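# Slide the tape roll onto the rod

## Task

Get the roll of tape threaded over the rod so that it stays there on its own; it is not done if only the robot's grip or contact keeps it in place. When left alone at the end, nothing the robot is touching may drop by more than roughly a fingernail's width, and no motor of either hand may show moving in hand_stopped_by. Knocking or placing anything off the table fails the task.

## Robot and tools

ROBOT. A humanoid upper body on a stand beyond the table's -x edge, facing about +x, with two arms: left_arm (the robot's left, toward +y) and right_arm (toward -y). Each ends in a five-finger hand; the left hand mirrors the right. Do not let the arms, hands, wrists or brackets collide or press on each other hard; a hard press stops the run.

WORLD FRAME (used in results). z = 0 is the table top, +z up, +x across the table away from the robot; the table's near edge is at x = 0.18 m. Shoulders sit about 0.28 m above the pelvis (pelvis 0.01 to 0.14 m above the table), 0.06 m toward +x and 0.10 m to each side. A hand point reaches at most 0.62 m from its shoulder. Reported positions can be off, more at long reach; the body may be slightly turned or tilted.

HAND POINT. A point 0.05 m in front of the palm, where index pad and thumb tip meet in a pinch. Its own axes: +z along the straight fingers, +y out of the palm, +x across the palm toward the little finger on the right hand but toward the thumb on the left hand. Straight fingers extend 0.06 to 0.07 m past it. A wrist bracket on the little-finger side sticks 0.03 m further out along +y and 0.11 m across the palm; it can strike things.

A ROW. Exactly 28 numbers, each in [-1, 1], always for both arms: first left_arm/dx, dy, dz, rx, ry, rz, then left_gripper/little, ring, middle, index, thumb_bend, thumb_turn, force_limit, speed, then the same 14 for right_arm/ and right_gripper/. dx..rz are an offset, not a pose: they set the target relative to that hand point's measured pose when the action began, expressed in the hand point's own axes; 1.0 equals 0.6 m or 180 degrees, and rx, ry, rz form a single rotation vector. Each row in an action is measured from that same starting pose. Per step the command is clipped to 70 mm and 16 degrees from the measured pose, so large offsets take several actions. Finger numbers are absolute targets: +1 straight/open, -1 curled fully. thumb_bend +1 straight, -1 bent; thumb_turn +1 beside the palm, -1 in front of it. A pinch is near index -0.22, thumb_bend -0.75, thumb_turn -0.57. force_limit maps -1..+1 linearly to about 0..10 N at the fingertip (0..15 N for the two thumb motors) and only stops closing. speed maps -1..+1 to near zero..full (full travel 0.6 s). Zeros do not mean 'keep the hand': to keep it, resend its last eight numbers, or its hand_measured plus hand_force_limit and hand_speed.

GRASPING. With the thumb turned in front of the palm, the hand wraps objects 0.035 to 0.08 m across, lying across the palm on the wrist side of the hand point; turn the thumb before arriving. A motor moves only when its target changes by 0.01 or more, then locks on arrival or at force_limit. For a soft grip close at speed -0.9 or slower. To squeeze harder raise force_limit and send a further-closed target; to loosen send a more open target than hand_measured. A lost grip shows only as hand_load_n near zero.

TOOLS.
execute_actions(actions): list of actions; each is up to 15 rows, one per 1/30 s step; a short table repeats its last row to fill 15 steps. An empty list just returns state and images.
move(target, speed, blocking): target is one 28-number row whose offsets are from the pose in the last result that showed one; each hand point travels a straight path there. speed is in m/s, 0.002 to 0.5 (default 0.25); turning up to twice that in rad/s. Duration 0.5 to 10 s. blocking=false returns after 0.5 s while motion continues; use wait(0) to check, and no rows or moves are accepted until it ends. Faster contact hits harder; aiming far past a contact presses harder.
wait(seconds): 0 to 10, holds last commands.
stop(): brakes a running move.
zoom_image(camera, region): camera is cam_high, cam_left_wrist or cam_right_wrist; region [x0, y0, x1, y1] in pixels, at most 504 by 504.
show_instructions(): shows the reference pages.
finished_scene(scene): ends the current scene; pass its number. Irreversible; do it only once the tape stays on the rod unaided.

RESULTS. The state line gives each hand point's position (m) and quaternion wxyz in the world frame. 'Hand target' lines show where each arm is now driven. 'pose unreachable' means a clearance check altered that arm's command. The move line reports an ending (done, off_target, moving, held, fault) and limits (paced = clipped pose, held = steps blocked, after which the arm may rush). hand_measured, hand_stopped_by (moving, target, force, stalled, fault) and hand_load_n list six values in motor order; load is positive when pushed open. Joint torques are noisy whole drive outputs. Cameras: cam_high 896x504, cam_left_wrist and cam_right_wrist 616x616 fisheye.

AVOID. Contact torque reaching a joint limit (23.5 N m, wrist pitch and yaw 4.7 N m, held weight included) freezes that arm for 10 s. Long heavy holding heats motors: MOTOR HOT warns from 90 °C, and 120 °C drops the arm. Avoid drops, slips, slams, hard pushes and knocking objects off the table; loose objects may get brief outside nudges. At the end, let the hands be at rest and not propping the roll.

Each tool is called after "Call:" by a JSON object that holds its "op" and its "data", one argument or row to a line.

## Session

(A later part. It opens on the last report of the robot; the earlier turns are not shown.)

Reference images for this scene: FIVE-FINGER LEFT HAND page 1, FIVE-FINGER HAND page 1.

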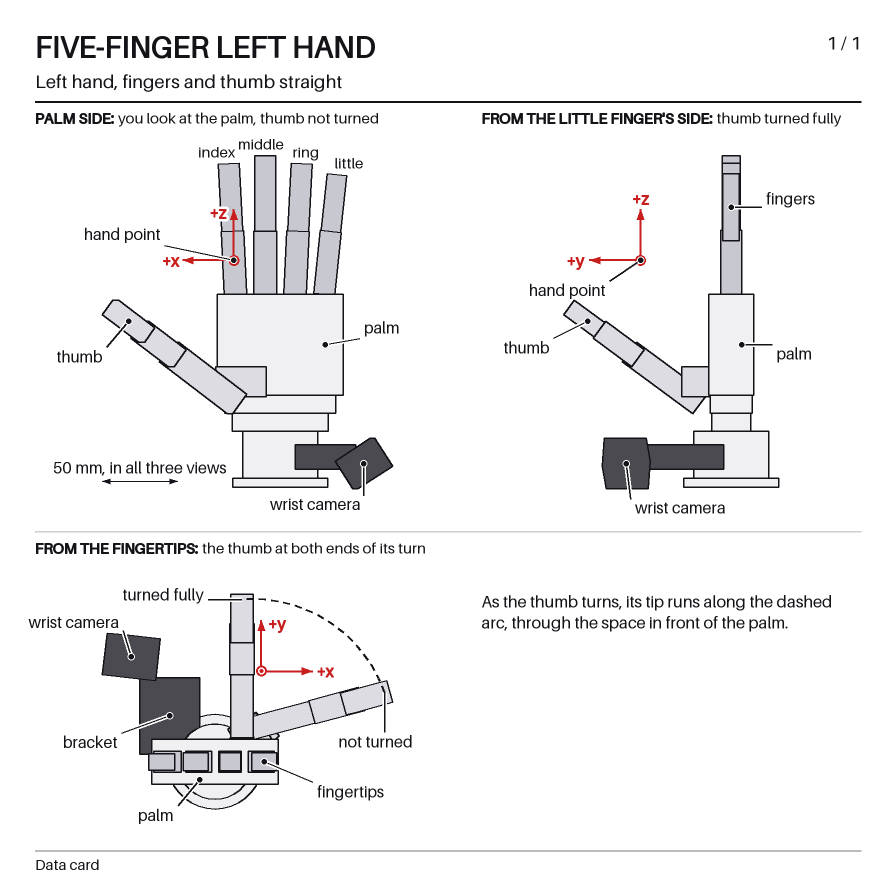

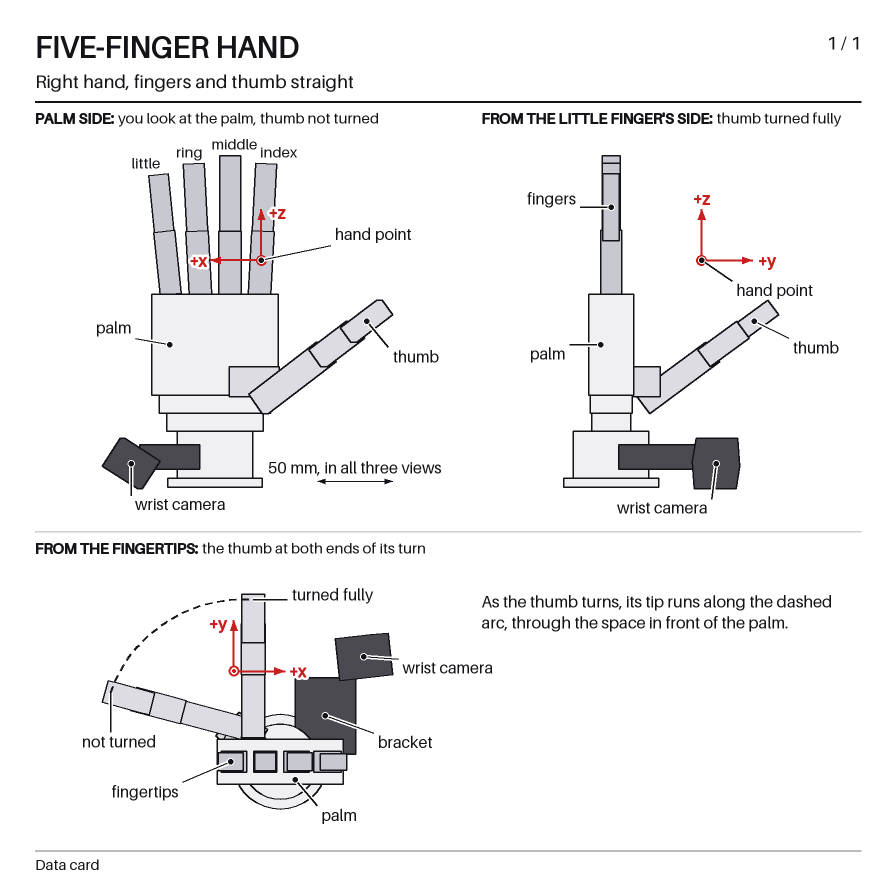

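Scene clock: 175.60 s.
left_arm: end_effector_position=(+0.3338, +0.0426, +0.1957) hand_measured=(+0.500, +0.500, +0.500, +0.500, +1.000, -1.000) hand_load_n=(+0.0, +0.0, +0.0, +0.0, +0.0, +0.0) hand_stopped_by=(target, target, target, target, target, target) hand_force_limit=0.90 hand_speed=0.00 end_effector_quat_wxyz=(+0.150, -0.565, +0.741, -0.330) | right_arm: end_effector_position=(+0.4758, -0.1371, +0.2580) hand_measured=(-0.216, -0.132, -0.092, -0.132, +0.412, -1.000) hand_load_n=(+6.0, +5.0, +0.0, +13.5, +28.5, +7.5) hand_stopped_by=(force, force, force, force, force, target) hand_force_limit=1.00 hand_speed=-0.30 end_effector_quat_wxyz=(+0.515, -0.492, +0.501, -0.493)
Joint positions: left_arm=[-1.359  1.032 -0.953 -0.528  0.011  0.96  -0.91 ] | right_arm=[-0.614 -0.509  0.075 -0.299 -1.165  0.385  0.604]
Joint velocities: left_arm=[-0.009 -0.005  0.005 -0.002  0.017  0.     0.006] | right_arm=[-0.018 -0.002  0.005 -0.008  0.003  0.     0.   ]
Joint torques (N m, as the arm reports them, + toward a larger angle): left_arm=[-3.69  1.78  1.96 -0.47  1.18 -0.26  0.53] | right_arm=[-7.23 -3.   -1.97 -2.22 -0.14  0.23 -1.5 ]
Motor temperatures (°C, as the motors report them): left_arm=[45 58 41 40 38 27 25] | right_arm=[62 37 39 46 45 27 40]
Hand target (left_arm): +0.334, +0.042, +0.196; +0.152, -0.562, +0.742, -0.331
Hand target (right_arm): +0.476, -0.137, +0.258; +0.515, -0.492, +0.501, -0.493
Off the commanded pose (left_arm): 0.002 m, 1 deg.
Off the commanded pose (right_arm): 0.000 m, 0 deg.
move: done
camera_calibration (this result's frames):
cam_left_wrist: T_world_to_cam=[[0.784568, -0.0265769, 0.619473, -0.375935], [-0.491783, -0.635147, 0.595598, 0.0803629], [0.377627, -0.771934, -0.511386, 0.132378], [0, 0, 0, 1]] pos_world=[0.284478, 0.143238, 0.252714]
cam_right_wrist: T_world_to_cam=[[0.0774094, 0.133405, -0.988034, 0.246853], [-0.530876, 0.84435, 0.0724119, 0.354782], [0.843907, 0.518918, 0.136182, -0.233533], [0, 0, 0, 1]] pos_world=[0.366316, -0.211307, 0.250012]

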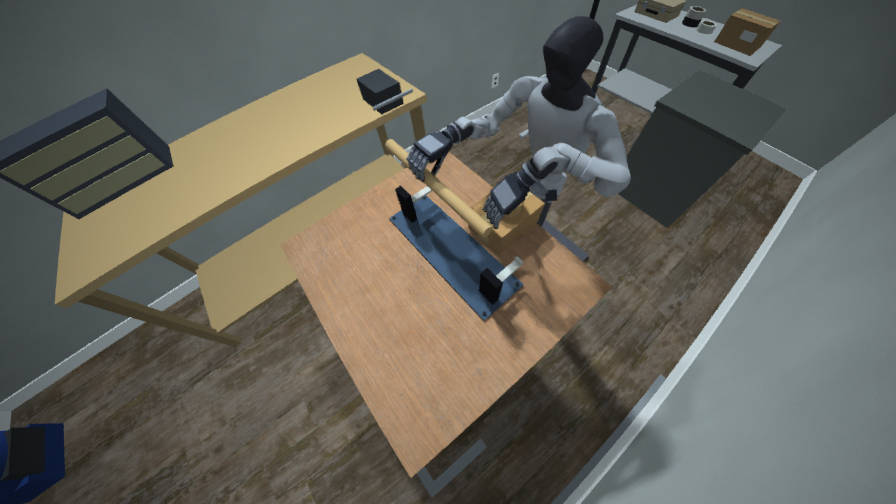

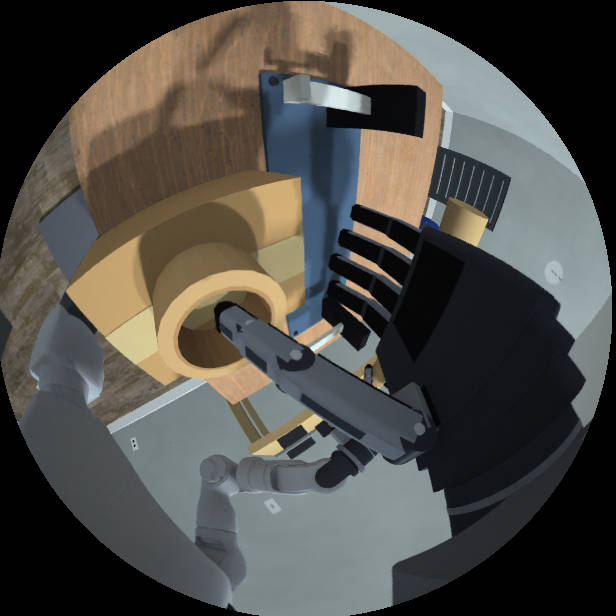

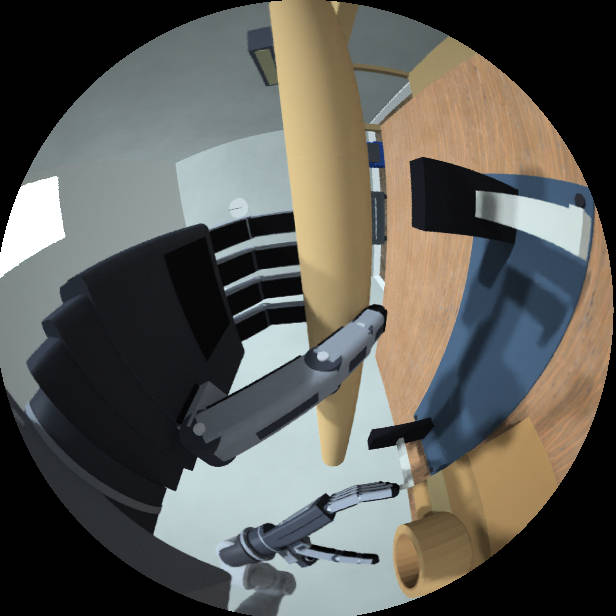

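Looks aimed into the hole. Descend 4 cm more and pinch.

Call:
{"op": "move", "data": {
  "target": [-0.008,0.045,0.048,0,0,0,0.5,0.5,0.5,0.5,1,-1,0.9,0, 0,0,0,0,0,0,-1,-1,-1,-1,-1,-1,1,-0.3],
  "speed": 0.03
}}

Call:
{"op": "execute_actions", "data": {
  "actions": [
    [[0,0,0,0,0,0,0.5,0.5,-0.6,-0.6,-1,-1,0.9,-0.5, 0,0,0,0,0,0,-1,-1,-1,-1,-1,-1,1,-0.3]],
    [[0,0,0,0,0,0,0.5,0.5,-0.6,-0.6,-1,-1,0.9,-0.5, 0,0,0,0,0,0,-1,-1,-1,-1,-1,-1,1,-0.3]],
    [[0,0,0,0,0,0,0.5,0.5,-0.6,-0.6,-1,-1,0.9,-0.5, 0,0,0,0,0,0,-1,-1,-1,-1,-1,-1,1,-0.3]],
    [[0,0,0,0,0,0,0.5,0.5,-0.6,-0.6,-1,-1,0.9,-0.5, 0,0,0,0,0,0,-1,-1,-1,-1,-1,-1,1,-0.3]],
    [[0,0,0,0,0,0,0.5,0.5,-0.6,-0.6,-1,-1,0.9,-0.5, 0,0,0,0,0,0,-1,-1,-1,-1,-1,-1,1,-0.3]]
  ]
}}

Call:
{"op": "move", "data": {
  "target": [0.02,-0.11,-0.12,0,0,0,0.5,0.5,-0.6,-0.6,-1,-1,0.9,-0.5, 0,0,0,0,0,0,-1,-1,-1,-1,-1,-1,1,-0.3],
  "speed": 0.05
}}

Scene clock: 185.10 s.
left_arm: end_effector_position=(+0.3410, +0.0396, +0.1784) hand_measured=(+0.500, +0.500, +0.500, +0.500, +1.000, -1.000) hand_load_n=(+0.0, +0.0, +0.0, +0.0, +1.5, +0.0) hand_stopped_by=(target, target, target, target, target, target) hand_force_limit=0.90 hand_speed=0.00 end_effector_quat_wxyz=(+0.165, -0.556, +0.734, -0.353) | right_arm: end_effector_position=(+0.4758, -0.1371, +0.2580) hand_measured=(-0.216, -0.132, -0.092, -0.132, +0.412, -1.000) hand_load_n=(+6.0, +5.0, +0.0, +13.5, +28.5, +7.5) hand_stopped_by=(force, force, force, force, force, target) hand_force_limit=1.00 hand_speed=-0.30 end_effector_quat_wxyz=(+0.515, -0.492, +0.501, -0.493)
Joint positions: left_arm=[-1.278  1.022 -0.98  -0.537  0.039  0.933 -0.778] | right_arm=[-0.614 -0.509  0.075 -0.299 -1.165  0.385  0.604]
Joint velocities: left_arm=[ 0.005 -0.005 -0.006  0.    -0.011  0.     0.005] | right_arm=[-0.006 -0.003 -0.005  0.     0.017  0.     0.   ]
Joint torques (N m, as the arm reports them, + toward a larger angle): left_arm=[-1.39  1.03 -0.22  0.08  1.1  -0.13  0.79] | right_arm=[-7.64 -2.98 -1.5  -2.39 -0.13  0.32 -1.58]
Motor temperatures (°C, as the motors report them): left_arm=[46 58 41 40 38 27 25] | right_arm=[63 37 39 46 45 27 40]
Hand target (left_arm): +0.332, +0.043, +0.157; +0.150, -0.567, +0.739, -0.331
Hand target (right_arm): +0.476, -0.137, +0.258; +0.515, -0.492, +0.501, -0.493
Off the commanded pose (left_arm): 0.024 m, 3 deg.
Off the commanded pose (right_arm): 0.000 m, 0 deg.
move: off_target (left_arm)
camera_calibration (this result's frames):
cam_left_wrist: T_world_to_cam=[[0.74895, -0.0165291, 0.66242, -0.366832], [-0.526193, -0.622432, 0.579396, 0.106363], [0.402735, -0.782499, -0.474868, 0.103806], [0, 0, 0, 1]] pos_world=[0.2889, 0.141368, 0.230665]
cam_right_wrist: T_world_to_cam=[[0.0774095, 0.133405, -0.988034, 0.246853], [-0.530876, 0.84435, 0.0724119, 0.354782], [0.843907, 0.518918, 0.136182, -0.233533], [0, 0, 0, 1]] pos_world=[0.366316, -0.211307, 0.250012]

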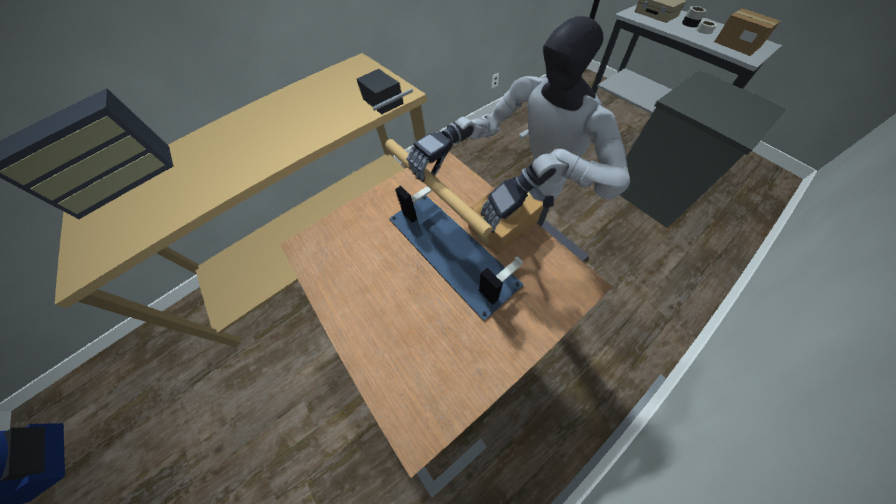

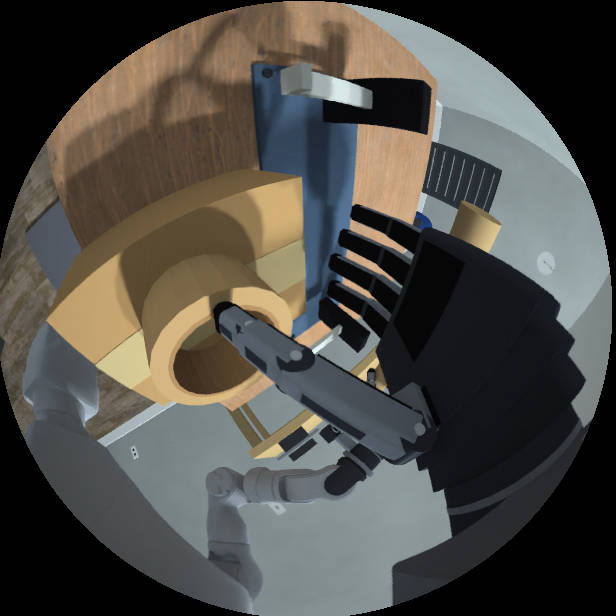

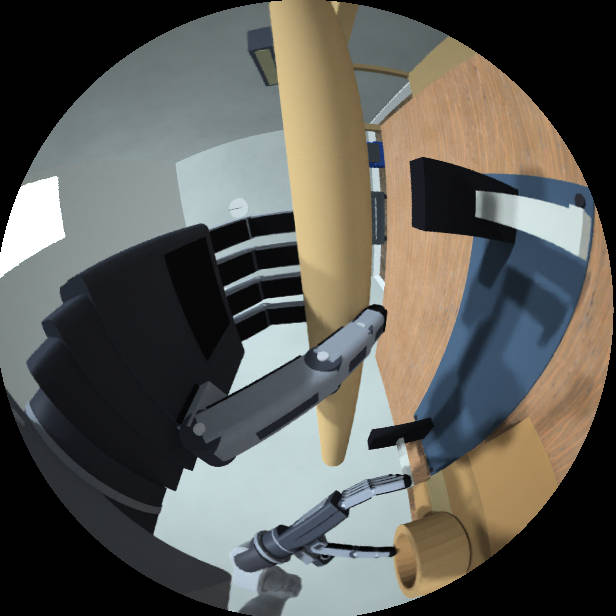

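Scene clock: 187.60 s.
left_arm: end_effector_position=(+0.3425, +0.0386, +0.1817) hand_measured=(+0.500, +0.500, -0.600, -0.600, -0.028, -1.000) hand_load_n=(+0.0, +0.0, +1.0, +0.0, +14.0, +2.0) hand_stopped_by=(target, target, target, target, force, target) hand_force_limit=0.90 hand_speed=-0.50 end_effector_quat_wxyz=(+0.167, -0.554, +0.733, -0.357) | right_arm: end_effector_position=(+0.4758, -0.1371, +0.2580) hand_measured=(-0.216, -0.132, -0.092, -0.132, +0.412, -1.000) hand_load_n=(+6.0, +5.0, +0.0, +13.5, +28.5, +7.5) hand_stopped_by=(force, force, force, force, force, target) hand_force_limit=1.00 hand_speed=-0.30 end_effector_quat_wxyz=(+0.515, -0.492, +0.501, -0.493)
Joint positions: left_arm=[-1.284  1.022 -0.976 -0.538  0.039  0.933 -0.778] | right_arm=[-0.614 -0.509  0.075 -0.299 -1.165  0.385  0.604]
Joint velocities: left_arm=[ 0.003 -0.012 -0.014  0.     0.002  0.     0.   ] | right_arm=[-0.005  0.003  0.017  0.011  0.015  0.     0.   ]
Joint torques (N m, as the arm reports them, + toward a larger angle): left_arm=[-3.65  1.97  2.16 -0.43  1.   -0.2   0.49] | right_arm=[-7.73 -2.95 -1.87 -2.14 -0.18  0.3  -1.58]
Motor temperatures (°C, as the motors report them): left_arm=[46 58 41 40 38 27 25] | right_arm=[63 37 39 46 45 27 40]
Hand target (left_arm): +0.342, +0.039, +0.182; +0.167, -0.554, +0.733, -0.357
Hand target (right_arm): +0.476, -0.137, +0.258; +0.515, -0.492, +0.501, -0.493
Off the commanded pose (left_arm): 0.000 m, 0 deg.
Off the commanded pose (right_arm): 0.000 m, 0 deg.
camera_calibration (this result's frames):
cam_left_wrist: T_world_to_cam=[[0.742543, -0.0154115, 0.669621, -0.369322], [-0.532717, -0.619593, 0.57647, 0.107272], [0.406008, -0.784772, -0.468284, 0.101737], [0, 0, 0, 1]] pos_world=[0.290077, 0.140614, 0.233108]
cam_right_wrist: T_world_to_cam=[[0.0774093, 0.133405, -0.988034, 0.246853], [-0.530876, 0.84435, 0.072412, 0.354782], [0.843907, 0.518918, 0.136182, -0.233533], [0, 0, 0, 1]] pos_world=[0.366316, -0.211307, 0.250012]

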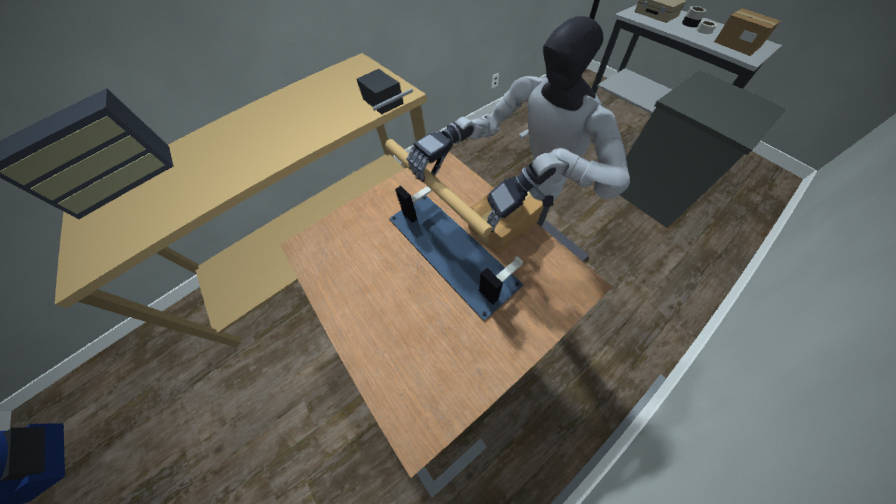

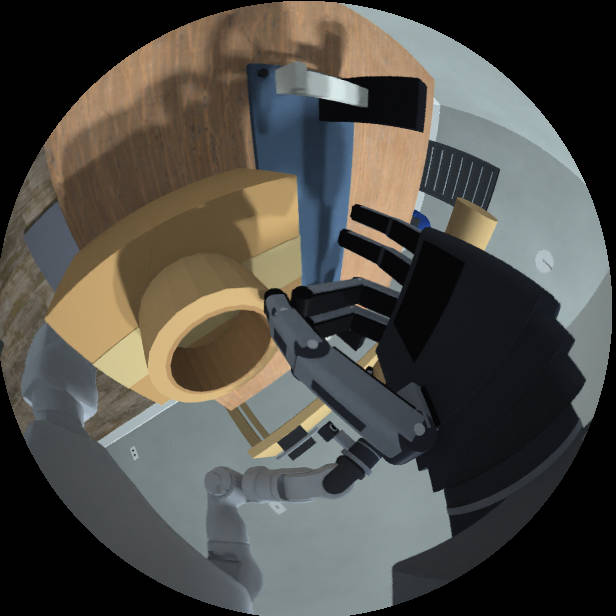

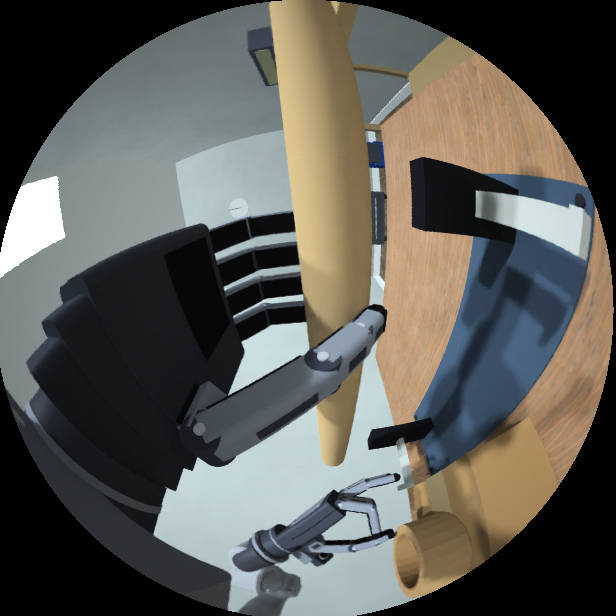

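Scene clock: 189.87 s.
left_arm: end_effector_position=(+0.3381, +0.0407, +0.2785) hand_measured=(+0.500, +0.500, -0.600, -0.600, -0.028, -1.000) hand_load_n=(+0.0, +0.0, +1.0, +0.0, +14.0, +2.0) hand_stopped_by=(target, target, target, target, force, target) hand_force_limit=0.90 hand_speed=-0.50 end_effector_quat_wxyz=(+0.170, -0.549, +0.738, -0.354) | right_arm: end_effector_position=(+0.4758, -0.1371, +0.2580) hand_measured=(-0.216, -0.132, -0.092, -0.132, +0.412, -1.000) hand_load_n=(+6.0, +5.0, +0.0, +13.5, +28.5, +7.5) hand_stopped_by=(force, force, force, force, force, target) hand_force_limit=1.00 hand_speed=-0.30 end_effector_quat_wxyz=(+0.515, -0.492, +0.501, -0.493)
Joint positions: left_arm=[-1.617  1.074 -0.857 -0.47  -0.029  0.96  -1.136] | right_arm=[-0.614 -0.509  0.075 -0.299 -1.165  0.385  0.604]
Joint velocities: left_arm=[ 0.006 -0.014  0.002  0.     0.     0.    -0.001] | right_arm=[-0.003  0.011  0.003  0.011  0.005  0.     0.   ]
Joint torques (N m, as the arm reports them, + toward a larger angle): left_arm=[-3.75  1.73  2.14  0.26  0.87 -0.3   0.42] | right_arm=[-6.94 -3.43 -2.07 -2.64  0.12  0.32 -1.55]
Motor temperatures (°C, as the motors report them): left_arm=[47 58 42 40 38 27 25] | right_arm=[63 37 39 46 45 27 40]
Hand target (left_arm): +0.338, +0.041, +0.279; +0.169, -0.549, +0.738, -0.353
Hand target (right_arm): +0.476, -0.137, +0.258; +0.515, -0.492, +0.501, -0.493
Off the commanded pose (left_arm): 0.003 m, 1 deg.
Off the commanded pose (right_arm): 0.000 m, 0 deg.
move: done
camera_calibration (this result's frames):
cam_left_wrist: T_world_to_cam=[[0.739873, -0.0310337, 0.67203, -0.430005], [-0.540683, -0.621838, 0.56655, 0.0560229], [0.400312, -0.78253, -0.476861, 0.154678], [0, 0, 0, 1]] pos_world=[0.28652, 0.142533, 0.330997]
cam_right_wrist: T_world_to_cam=[[0.0774095, 0.133405, -0.988034, 0.246853], [-0.530876, 0.84435, 0.072412, 0.354782], [0.843907, 0.518918, 0.136182, -0.233533], [0, 0, 0, 1]] pos_world=[0.366316, -0.211307, 0.250012]

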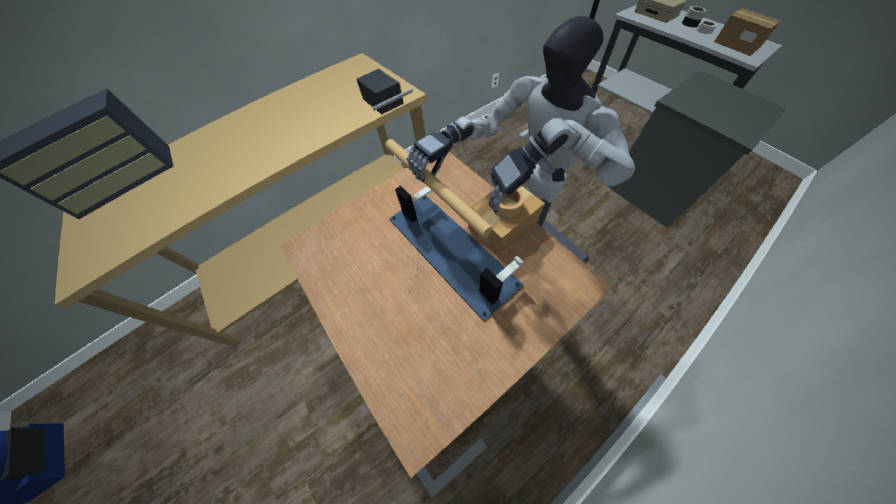

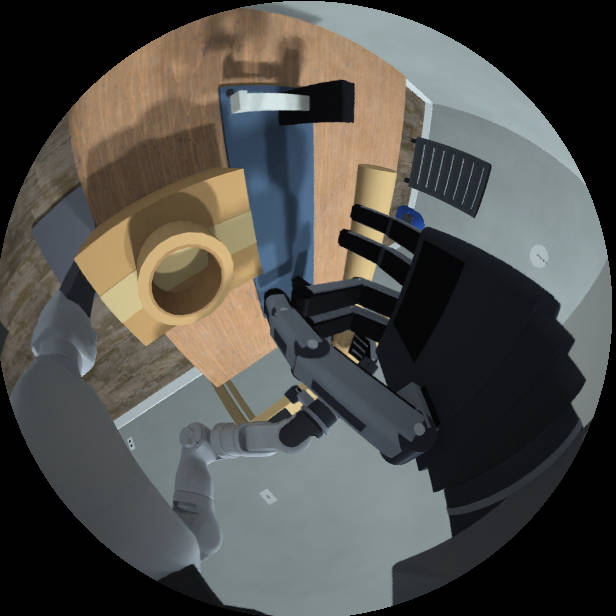

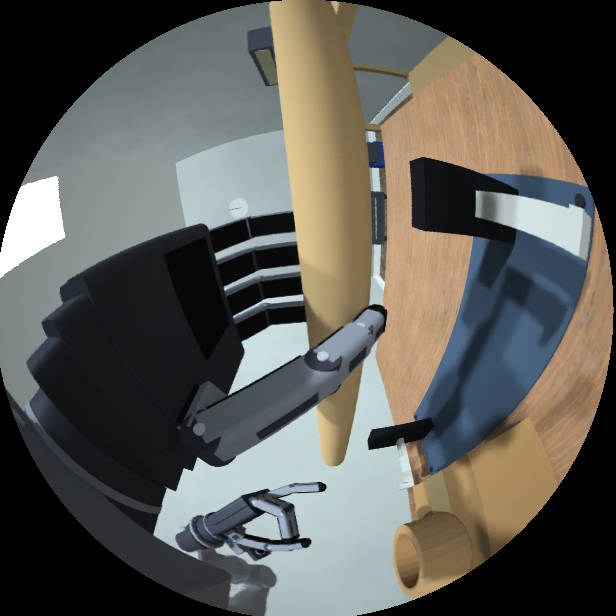

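Call:
{"op": "move", "data": {
  "target": [-0.007,0.073,0.022,0,0,0,0.5,0.5,0.5,0.5,1,-1,0.9,0, 0,0,0,0,0,0,-1,-1,-1,-1,-1,-1,1,-0.3],
  "speed": 0.04
}}

Call:
{"op": "move", "data": {
  "target": [-0.012,0.07,0.072,0,0,0,0.5,0.5,0.5,0.5,1,-1,0.9,0, 0,0,0,0,0,0,-1,-1,-1,-1,-1,-1,1,-0.3],
  "speed": 0.03
}}

Scene clock: 197.07 s.
left_arm: end_effector_position=(+0.3171, +0.0466, +0.2377) hand_measured=(+0.500, +0.500, +0.500, +0.500, +1.000, -1.000) hand_load_n=(+0.0, +0.0, +0.0, +0.0, +0.0, +0.0) hand_stopped_by=(target, target, target, target, target, target) hand_force_limit=0.90 hand_speed=0.00 end_effector_quat_wxyz=(+0.168, -0.550, +0.738, -0.354) | right_arm: end_effector_position=(+0.4758, -0.1371, +0.2580) hand_measured=(-0.216, -0.132, -0.092, -0.132, +0.412, -1.000) hand_load_n=(+6.0, +5.0, +0.0, +13.5, +28.5, +7.5) hand_stopped_by=(force, force, force, force, force, target) hand_force_limit=1.00 hand_speed=-0.30 end_effector_quat_wxyz=(+0.515, -0.492, +0.501, -0.493)
Joint positions: left_arm=[-1.421  1.131 -0.836 -0.697 -0.029  1.056 -1.001] | right_arm=[-0.614 -0.509  0.075 -0.299 -1.165  0.385  0.604]
Joint velocities: left_arm=[0.    0.    0.006 0.008 0.005 0.    0.006] | right_arm=[ 0.014 -0.008  0.005  0.003  0.     0.     0.   ]
Joint torques (N m, as the arm reports them, + toward a larger angle): left_arm=[-3.33  2.    2.17 -0.18  1.18 -0.05  0.56] | right_arm=[-7.4  -3.2  -1.99 -2.7   0.14  0.34 -1.6 ]
Motor temperatures (°C, as the motors report them): left_arm=[47 57 42 40 38 27 25] | right_arm=[63 37 39 46 45 27 40]
Hand target (left_arm): +0.318, +0.047, +0.238; +0.170, -0.551, +0.736, -0.355
Hand target (right_arm): +0.476, -0.137, +0.258; +0.515, -0.492, +0.501, -0.493
Off the commanded pose (left_arm): 0.001 m, 0 deg.
Off the commanded pose (right_arm): 0.000 m, 0 deg.
move: done
camera_calibration (this result's frames):
cam_left_wrist: T_world_to_cam=[[0.743371, -0.0284622, 0.668273, -0.387171], [-0.537183, -0.620695, 0.571114, 0.069166], [0.398539, -0.783535, -0.476696, 0.148857], [0, 0, 0, 1]] pos_world=[0.265642, 0.148546, 0.290194]
cam_right_wrist: T_world_to_cam=[[0.0774094, 0.133405, -0.988034, 0.246853], [-0.530876, 0.84435, 0.072412, 0.354782], [0.843906, 0.518918, 0.136182, -0.233533], [0, 0, 0, 1]] pos_world=[0.366316, -0.211307, 0.250012]

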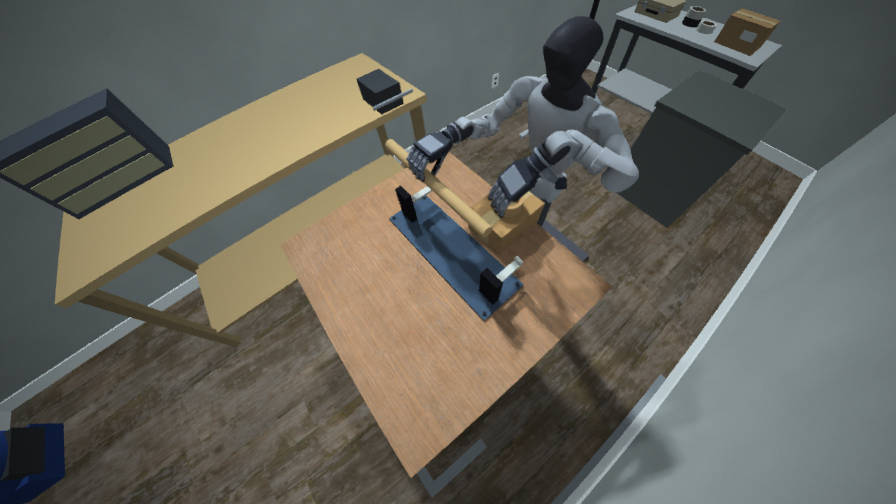

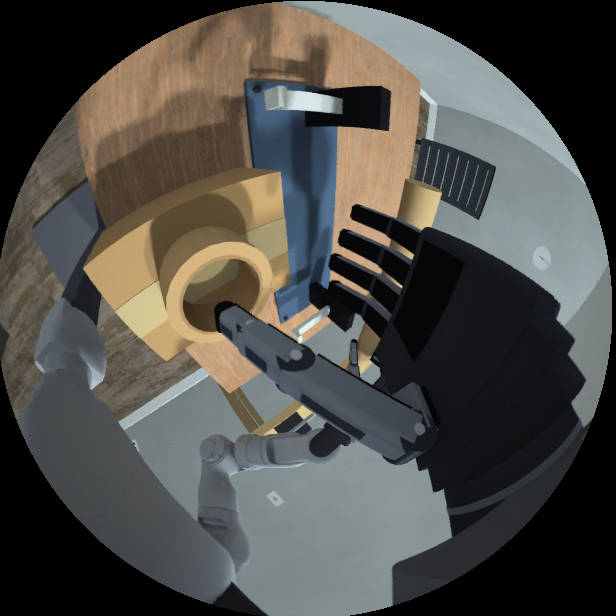

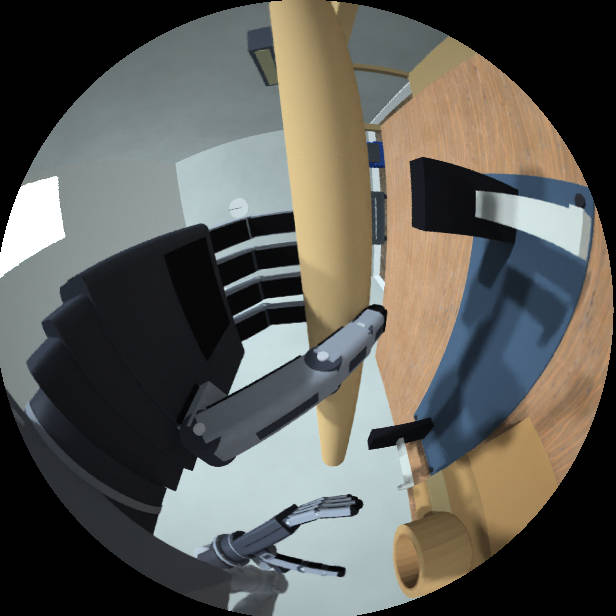

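Scene clock: 199.33 s.
left_arm: end_effector_position=(+0.3179, +0.0452, +0.1798) hand_measured=(+0.500, +0.500, +0.500, +0.500, +1.000, -1.000) hand_load_n=(+0.0, +0.0, +0.0, +0.0, +0.0, +0.0) hand_stopped_by=(target, target, target, target, target, target) hand_force_limit=0.90 hand_speed=0.00 end_effector_quat_wxyz=(+0.167, -0.553, +0.734, -0.357) | right_arm: end_effector_position=(+0.4758, -0.1371, +0.2580) hand_measured=(-0.216, -0.132, -0.092, -0.132, +0.412, -1.000) hand_load_n=(+6.0, +5.0, +0.0, +13.5, +28.5, +7.5) hand_stopped_by=(force, force, force, force, force, target) hand_force_limit=1.00 hand_speed=-0.30 end_effector_quat_wxyz=(+0.515, -0.492, +0.501, -0.493)
Joint positions: left_arm=[-1.221  1.097 -0.946 -0.717  0.025  1.023 -0.757] | right_arm=[-0.614 -0.509  0.075 -0.299 -1.165  0.385  0.604]
Joint velocities: left_arm=[ 0.005 -0.006  0.009 -0.003 -0.005 -0.001  0.007] | right_arm=[-0.011  0.002  0.008  0.003  0.021  0.     0.   ]
Joint torques (N m, as the arm reports them, + toward a larger angle): left_arm=[-3.09  1.8   1.61 -0.24  1.29 -0.29  0.6 ] | right_arm=[-7.16 -2.99 -1.69 -2.16 -0.25  0.22 -1.53]
Motor temperatures (°C, as the motors report them): left_arm=[47 57 42 40 38 27 25] | right_arm=[63 37 39 46 45 27 40]
Hand target (left_arm): +0.318, +0.045, +0.178; +0.167, -0.553, +0.734, -0.356
Hand target (right_arm): +0.476, -0.137, +0.258; +0.515, -0.492, +0.501, -0.493
Off the commanded pose (left_arm): 0.003 m, 1 deg.
Off the commanded pose (right_arm): 0.000 m, 0 deg.
move: done
camera_calibration (this result's frames):
cam_left_wrist: T_world_to_cam=[[0.743051, -0.0179602, 0.668994, -0.34961], [-0.534007, -0.618437, 0.576517, 0.0996916], [0.403376, -0.785629, -0.469121, 0.117067], [0, 0, 0, 1]] pos_world=[0.265792, 0.147345, 0.231332]
cam_right_wrist: T_world_to_cam=[[0.0774093, 0.133405, -0.988034, 0.246853], [-0.530876, 0.84435, 0.0724122, 0.354782], [0.843907, 0.518918, 0.136182, -0.233533], [0, 0, 0, 1]] pos_world=[0.366316, -0.211307, 0.250012]

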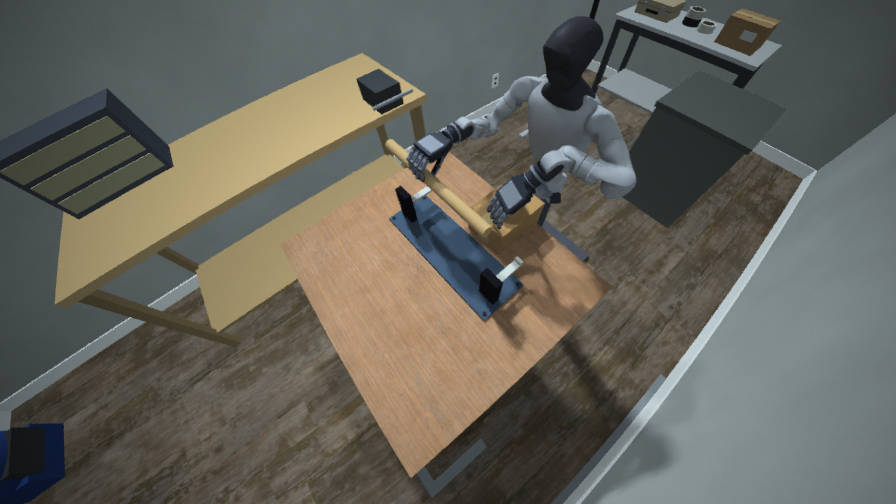

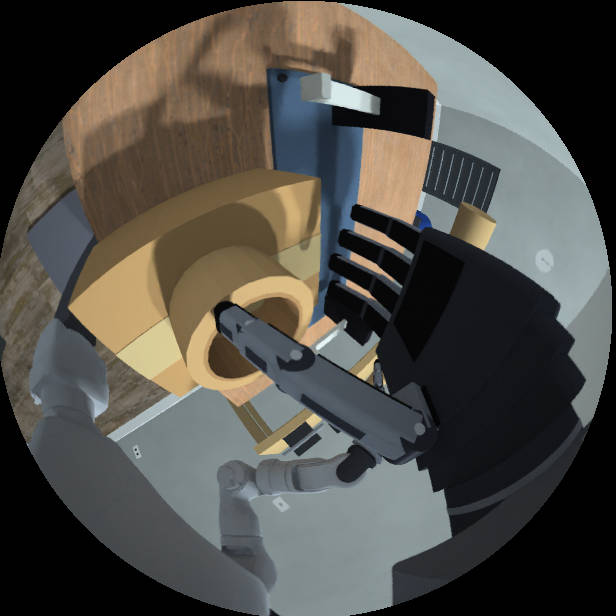

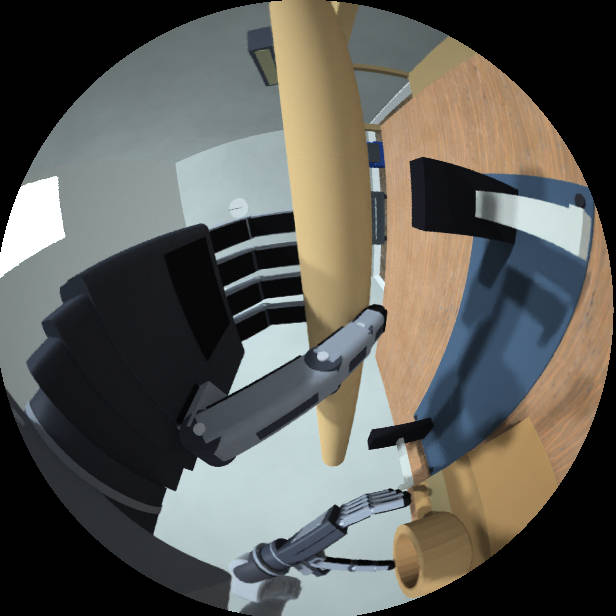

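Call:
{"op": "move", "data": {
  "target": [0.023,-0.004,0.008,0,0,0,0.5,0.5,0.5,0.5,1,-1,0.9,0, 0,0,0,0,0,0,-1,-1,-1,-1,-1,-1,1,-0.3],
  "speed": 0.02
}}

Call:
{"op": "move", "data": {
  "target": [-0.005,0.028,0.03,0,0,0,0.5,0.5,0.5,0.5,1,-1,0.9,0, 0,0,0,0,0,0,-1,-1,-1,-1,-1,-1,1,-0.3],
  "speed": 0.02
}}

Scene clock: 205.37 s.
left_arm: end_effector_position=(+0.3172, +0.0304, +0.1797) hand_measured=(+0.500, +0.500, +0.500, +0.500, +1.000, -1.000) hand_load_n=(+0.0, +0.0, +0.0, +0.0, +0.0, +0.0) hand_stopped_by=(target, target, target, target, target, target) hand_force_limit=0.90 hand_speed=0.00 end_effector_quat_wxyz=(+0.165, -0.553, +0.735, -0.356) | right_arm: end_effector_position=(+0.4758, -0.1371, +0.2580) hand_measured=(-0.216, -0.132, -0.092, -0.132, +0.412, -1.000) hand_load_n=(+6.0, +5.0, +0.0, +13.5, +28.5, +7.5) hand_stopped_by=(force, force, force, force, force, target) hand_force_limit=1.00 hand_speed=-0.30 end_effector_quat_wxyz=(+0.515, -0.492, +0.501, -0.493)
Joint positions: left_arm=[-1.284  1.018 -1.002 -0.717  0.034  1.112 -0.757] | right_arm=[-0.614 -0.509  0.075 -0.299 -1.165  0.385  0.604]
Joint velocities: left_arm=[-0.008  0.003  0.005  0.003  0.     0.     0.   ] | right_arm=[0.012 0.    0.003 0.    0.006 0.    0.   ]
Joint torques (N m, as the arm reports them, + toward a larger angle): left_arm=[-3.55  1.68  1.78 -0.37  1.29 -0.07  0.52] | right_arm=[-6.87 -3.65 -2.04 -2.61 -0.17  0.27 -1.61]
Motor temperatures (°C, as the motors report them): left_arm=[47 57 42 40 38 27 25] | right_arm=[63 37 39 47 45 27 40]
Hand target (left_arm): +0.318, +0.030, +0.180; +0.166, -0.553, +0.735, -0.356
Hand target (right_arm): +0.476, -0.137, +0.258; +0.515, -0.492, +0.501, -0.493
Off the commanded pose (left_arm): 0.001 m, 0 deg.
Off the commanded pose (right_arm): 0.000 m, 0 deg.
move: done
camera_calibration (this result's frames):
cam_left_wrist: T_world_to_cam=[[0.745377, -0.0200494, 0.666342, -0.349464], [-0.533448, -0.617401, 0.578143, 0.0897838], [0.399808, -0.786393, -0.470892, 0.107169], [0, 0, 0, 1]] pos_world=[0.26553, 0.132703, 0.23142]
cam_right_wrist: T_world_to_cam=[[0.0774095, 0.133405, -0.988034, 0.246853], [-0.530876, 0.84435, 0.0724119, 0.354782], [0.843907, 0.518918, 0.136182, -0.233533], [0, 0, 0, 1]] pos_world=[0.366316, -0.211307, 0.250012]

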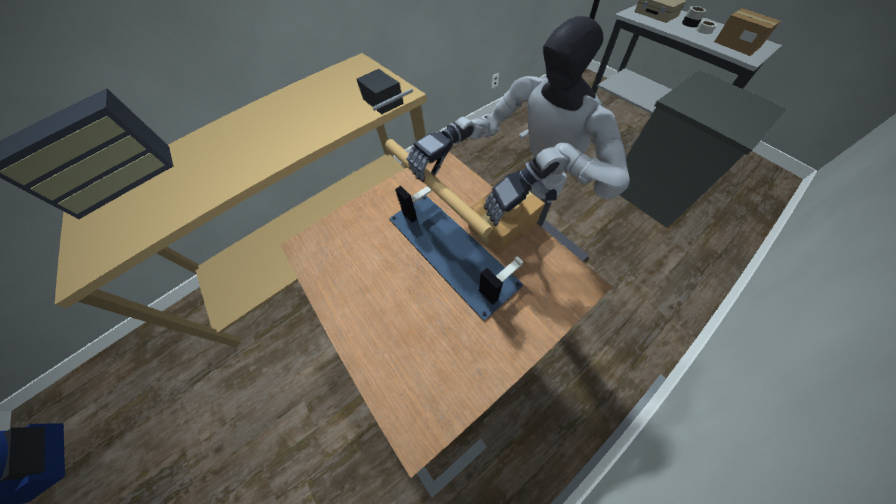

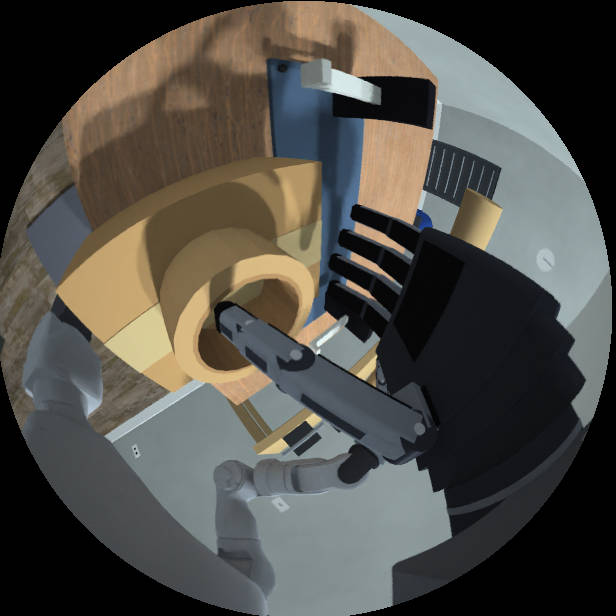

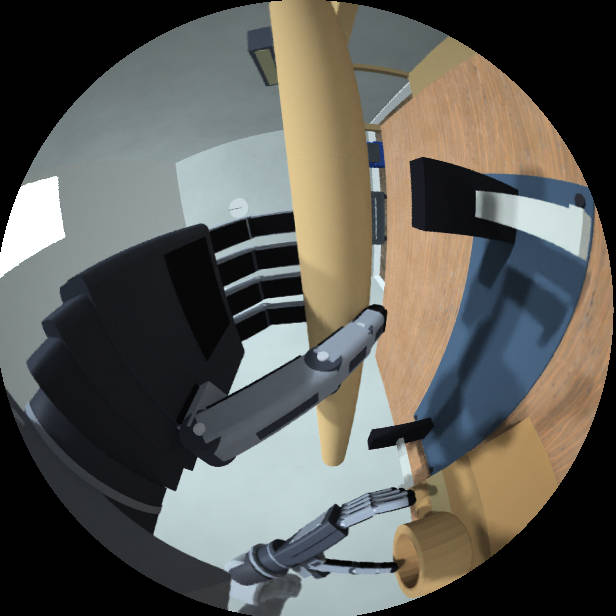

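Scene clock: 206.83 s.
left_arm: end_effector_position=(+0.3182, +0.0285, +0.1574) hand_measured=(+0.500, +0.500, +0.500, +0.500, +1.000, -1.000) hand_load_n=(+0.0, +0.0, +0.0, +0.0, +0.0, +0.5) hand_stopped_by=(target, target, target, target, target, target) hand_force_limit=0.90 hand_speed=0.00 end_effector_quat_wxyz=(+0.165, -0.553, +0.734, -0.359) | right_arm: end_effector_position=(+0.4758, -0.1371, +0.2580) hand_measured=(-0.216, -0.132, -0.092, -0.132, +0.412, -1.000) hand_load_n=(+6.0, +5.0, +0.0, +13.5, +28.5, +7.5) hand_stopped_by=(force, force, force, force, force, target) hand_force_limit=1.00 hand_speed=-0.30 end_effector_quat_wxyz=(+0.515, -0.492, +0.501, -0.493)
Joint positions: left_arm=[-1.219  0.997 -1.055 -0.689  0.046  1.078 -0.653] | right_arm=[-0.614 -0.509  0.075 -0.299 -1.165  0.385  0.604]
Joint velocities: left_arm=[ 0.011  0.    -0.006  0.    -0.008 -0.001  0.007] | right_arm=[-0.006  0.008  0.006 -0.005 -0.008  0.     0.   ]
Joint torques (N m, as the arm reports them, + toward a larger angle): left_arm=[-3.21  1.82  1.67 -0.38  1.22 -0.27  0.52] | right_arm=[-7.69 -2.93 -2.34 -2.4  -0.1   0.22 -1.6 ]
Motor temperatures (°C, as the motors report them): left_arm=[47 57 42 40 38 27 25] | right_arm=[63 37 39 47 45 27 40]
Hand target (left_arm): +0.318, +0.030, +0.155; +0.165, -0.554, +0.734, -0.357
Hand target (right_arm): +0.476, -0.137, +0.258; +0.515, -0.492, +0.501, -0.493
Off the commanded pose (left_arm): 0.003 m, 0 deg.
Off the commanded pose (right_arm): 0.000 m, 0 deg.
move: done
camera_calibration (this result's frames):
cam_left_wrist: T_world_to_cam=[[0.742929, -0.0158281, 0.669183, -0.335205], [-0.535698, -0.61349, 0.580222, 0.102276], [0.401354, -0.789544, -0.464258, 0.0933558], [0, 0, 0, 1]] pos_world=[0.266354, 0.131148, 0.208312]
cam_right_wrist: T_world_to_cam=[[0.0774095, 0.133405, -0.988034, 0.246853], [-0.530876, 0.84435, 0.072412, 0.354782], [0.843907, 0.518918, 0.136182, -0.233533], [0, 0, 0, 1]] pos_world=[0.366316, -0.211307, 0.250012]

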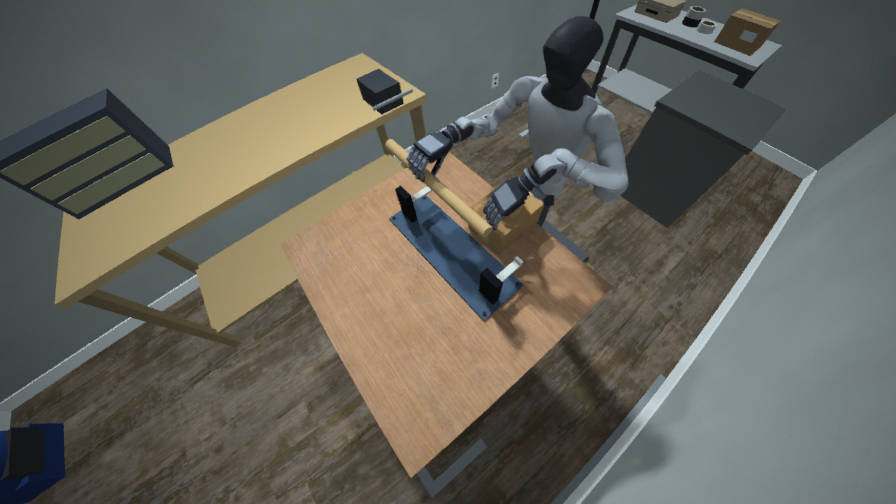

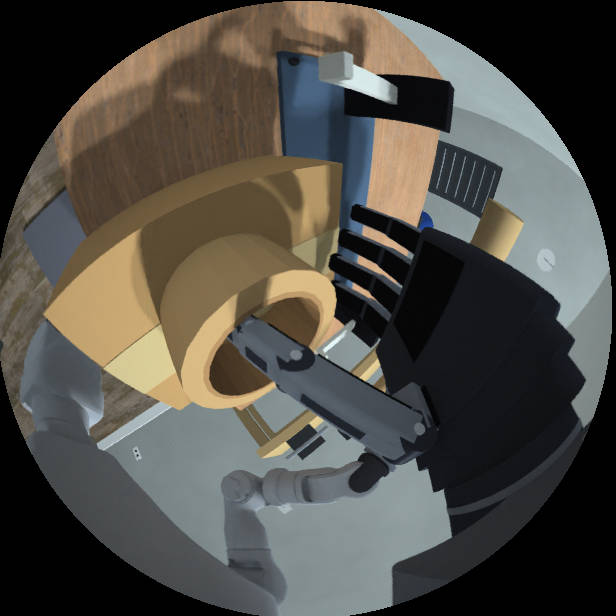

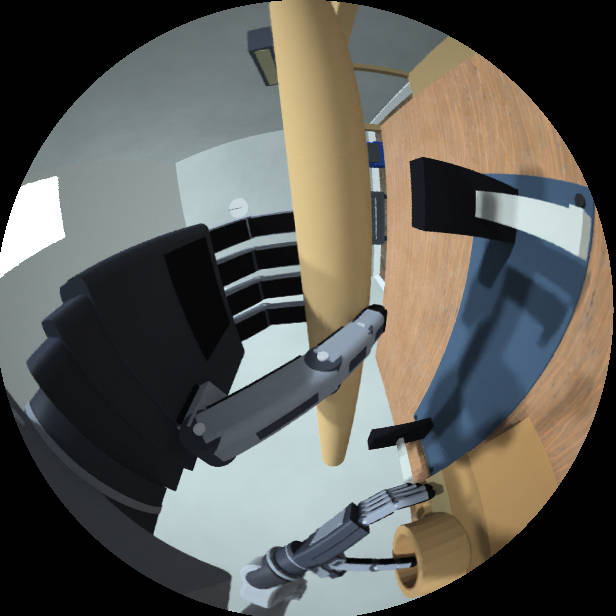

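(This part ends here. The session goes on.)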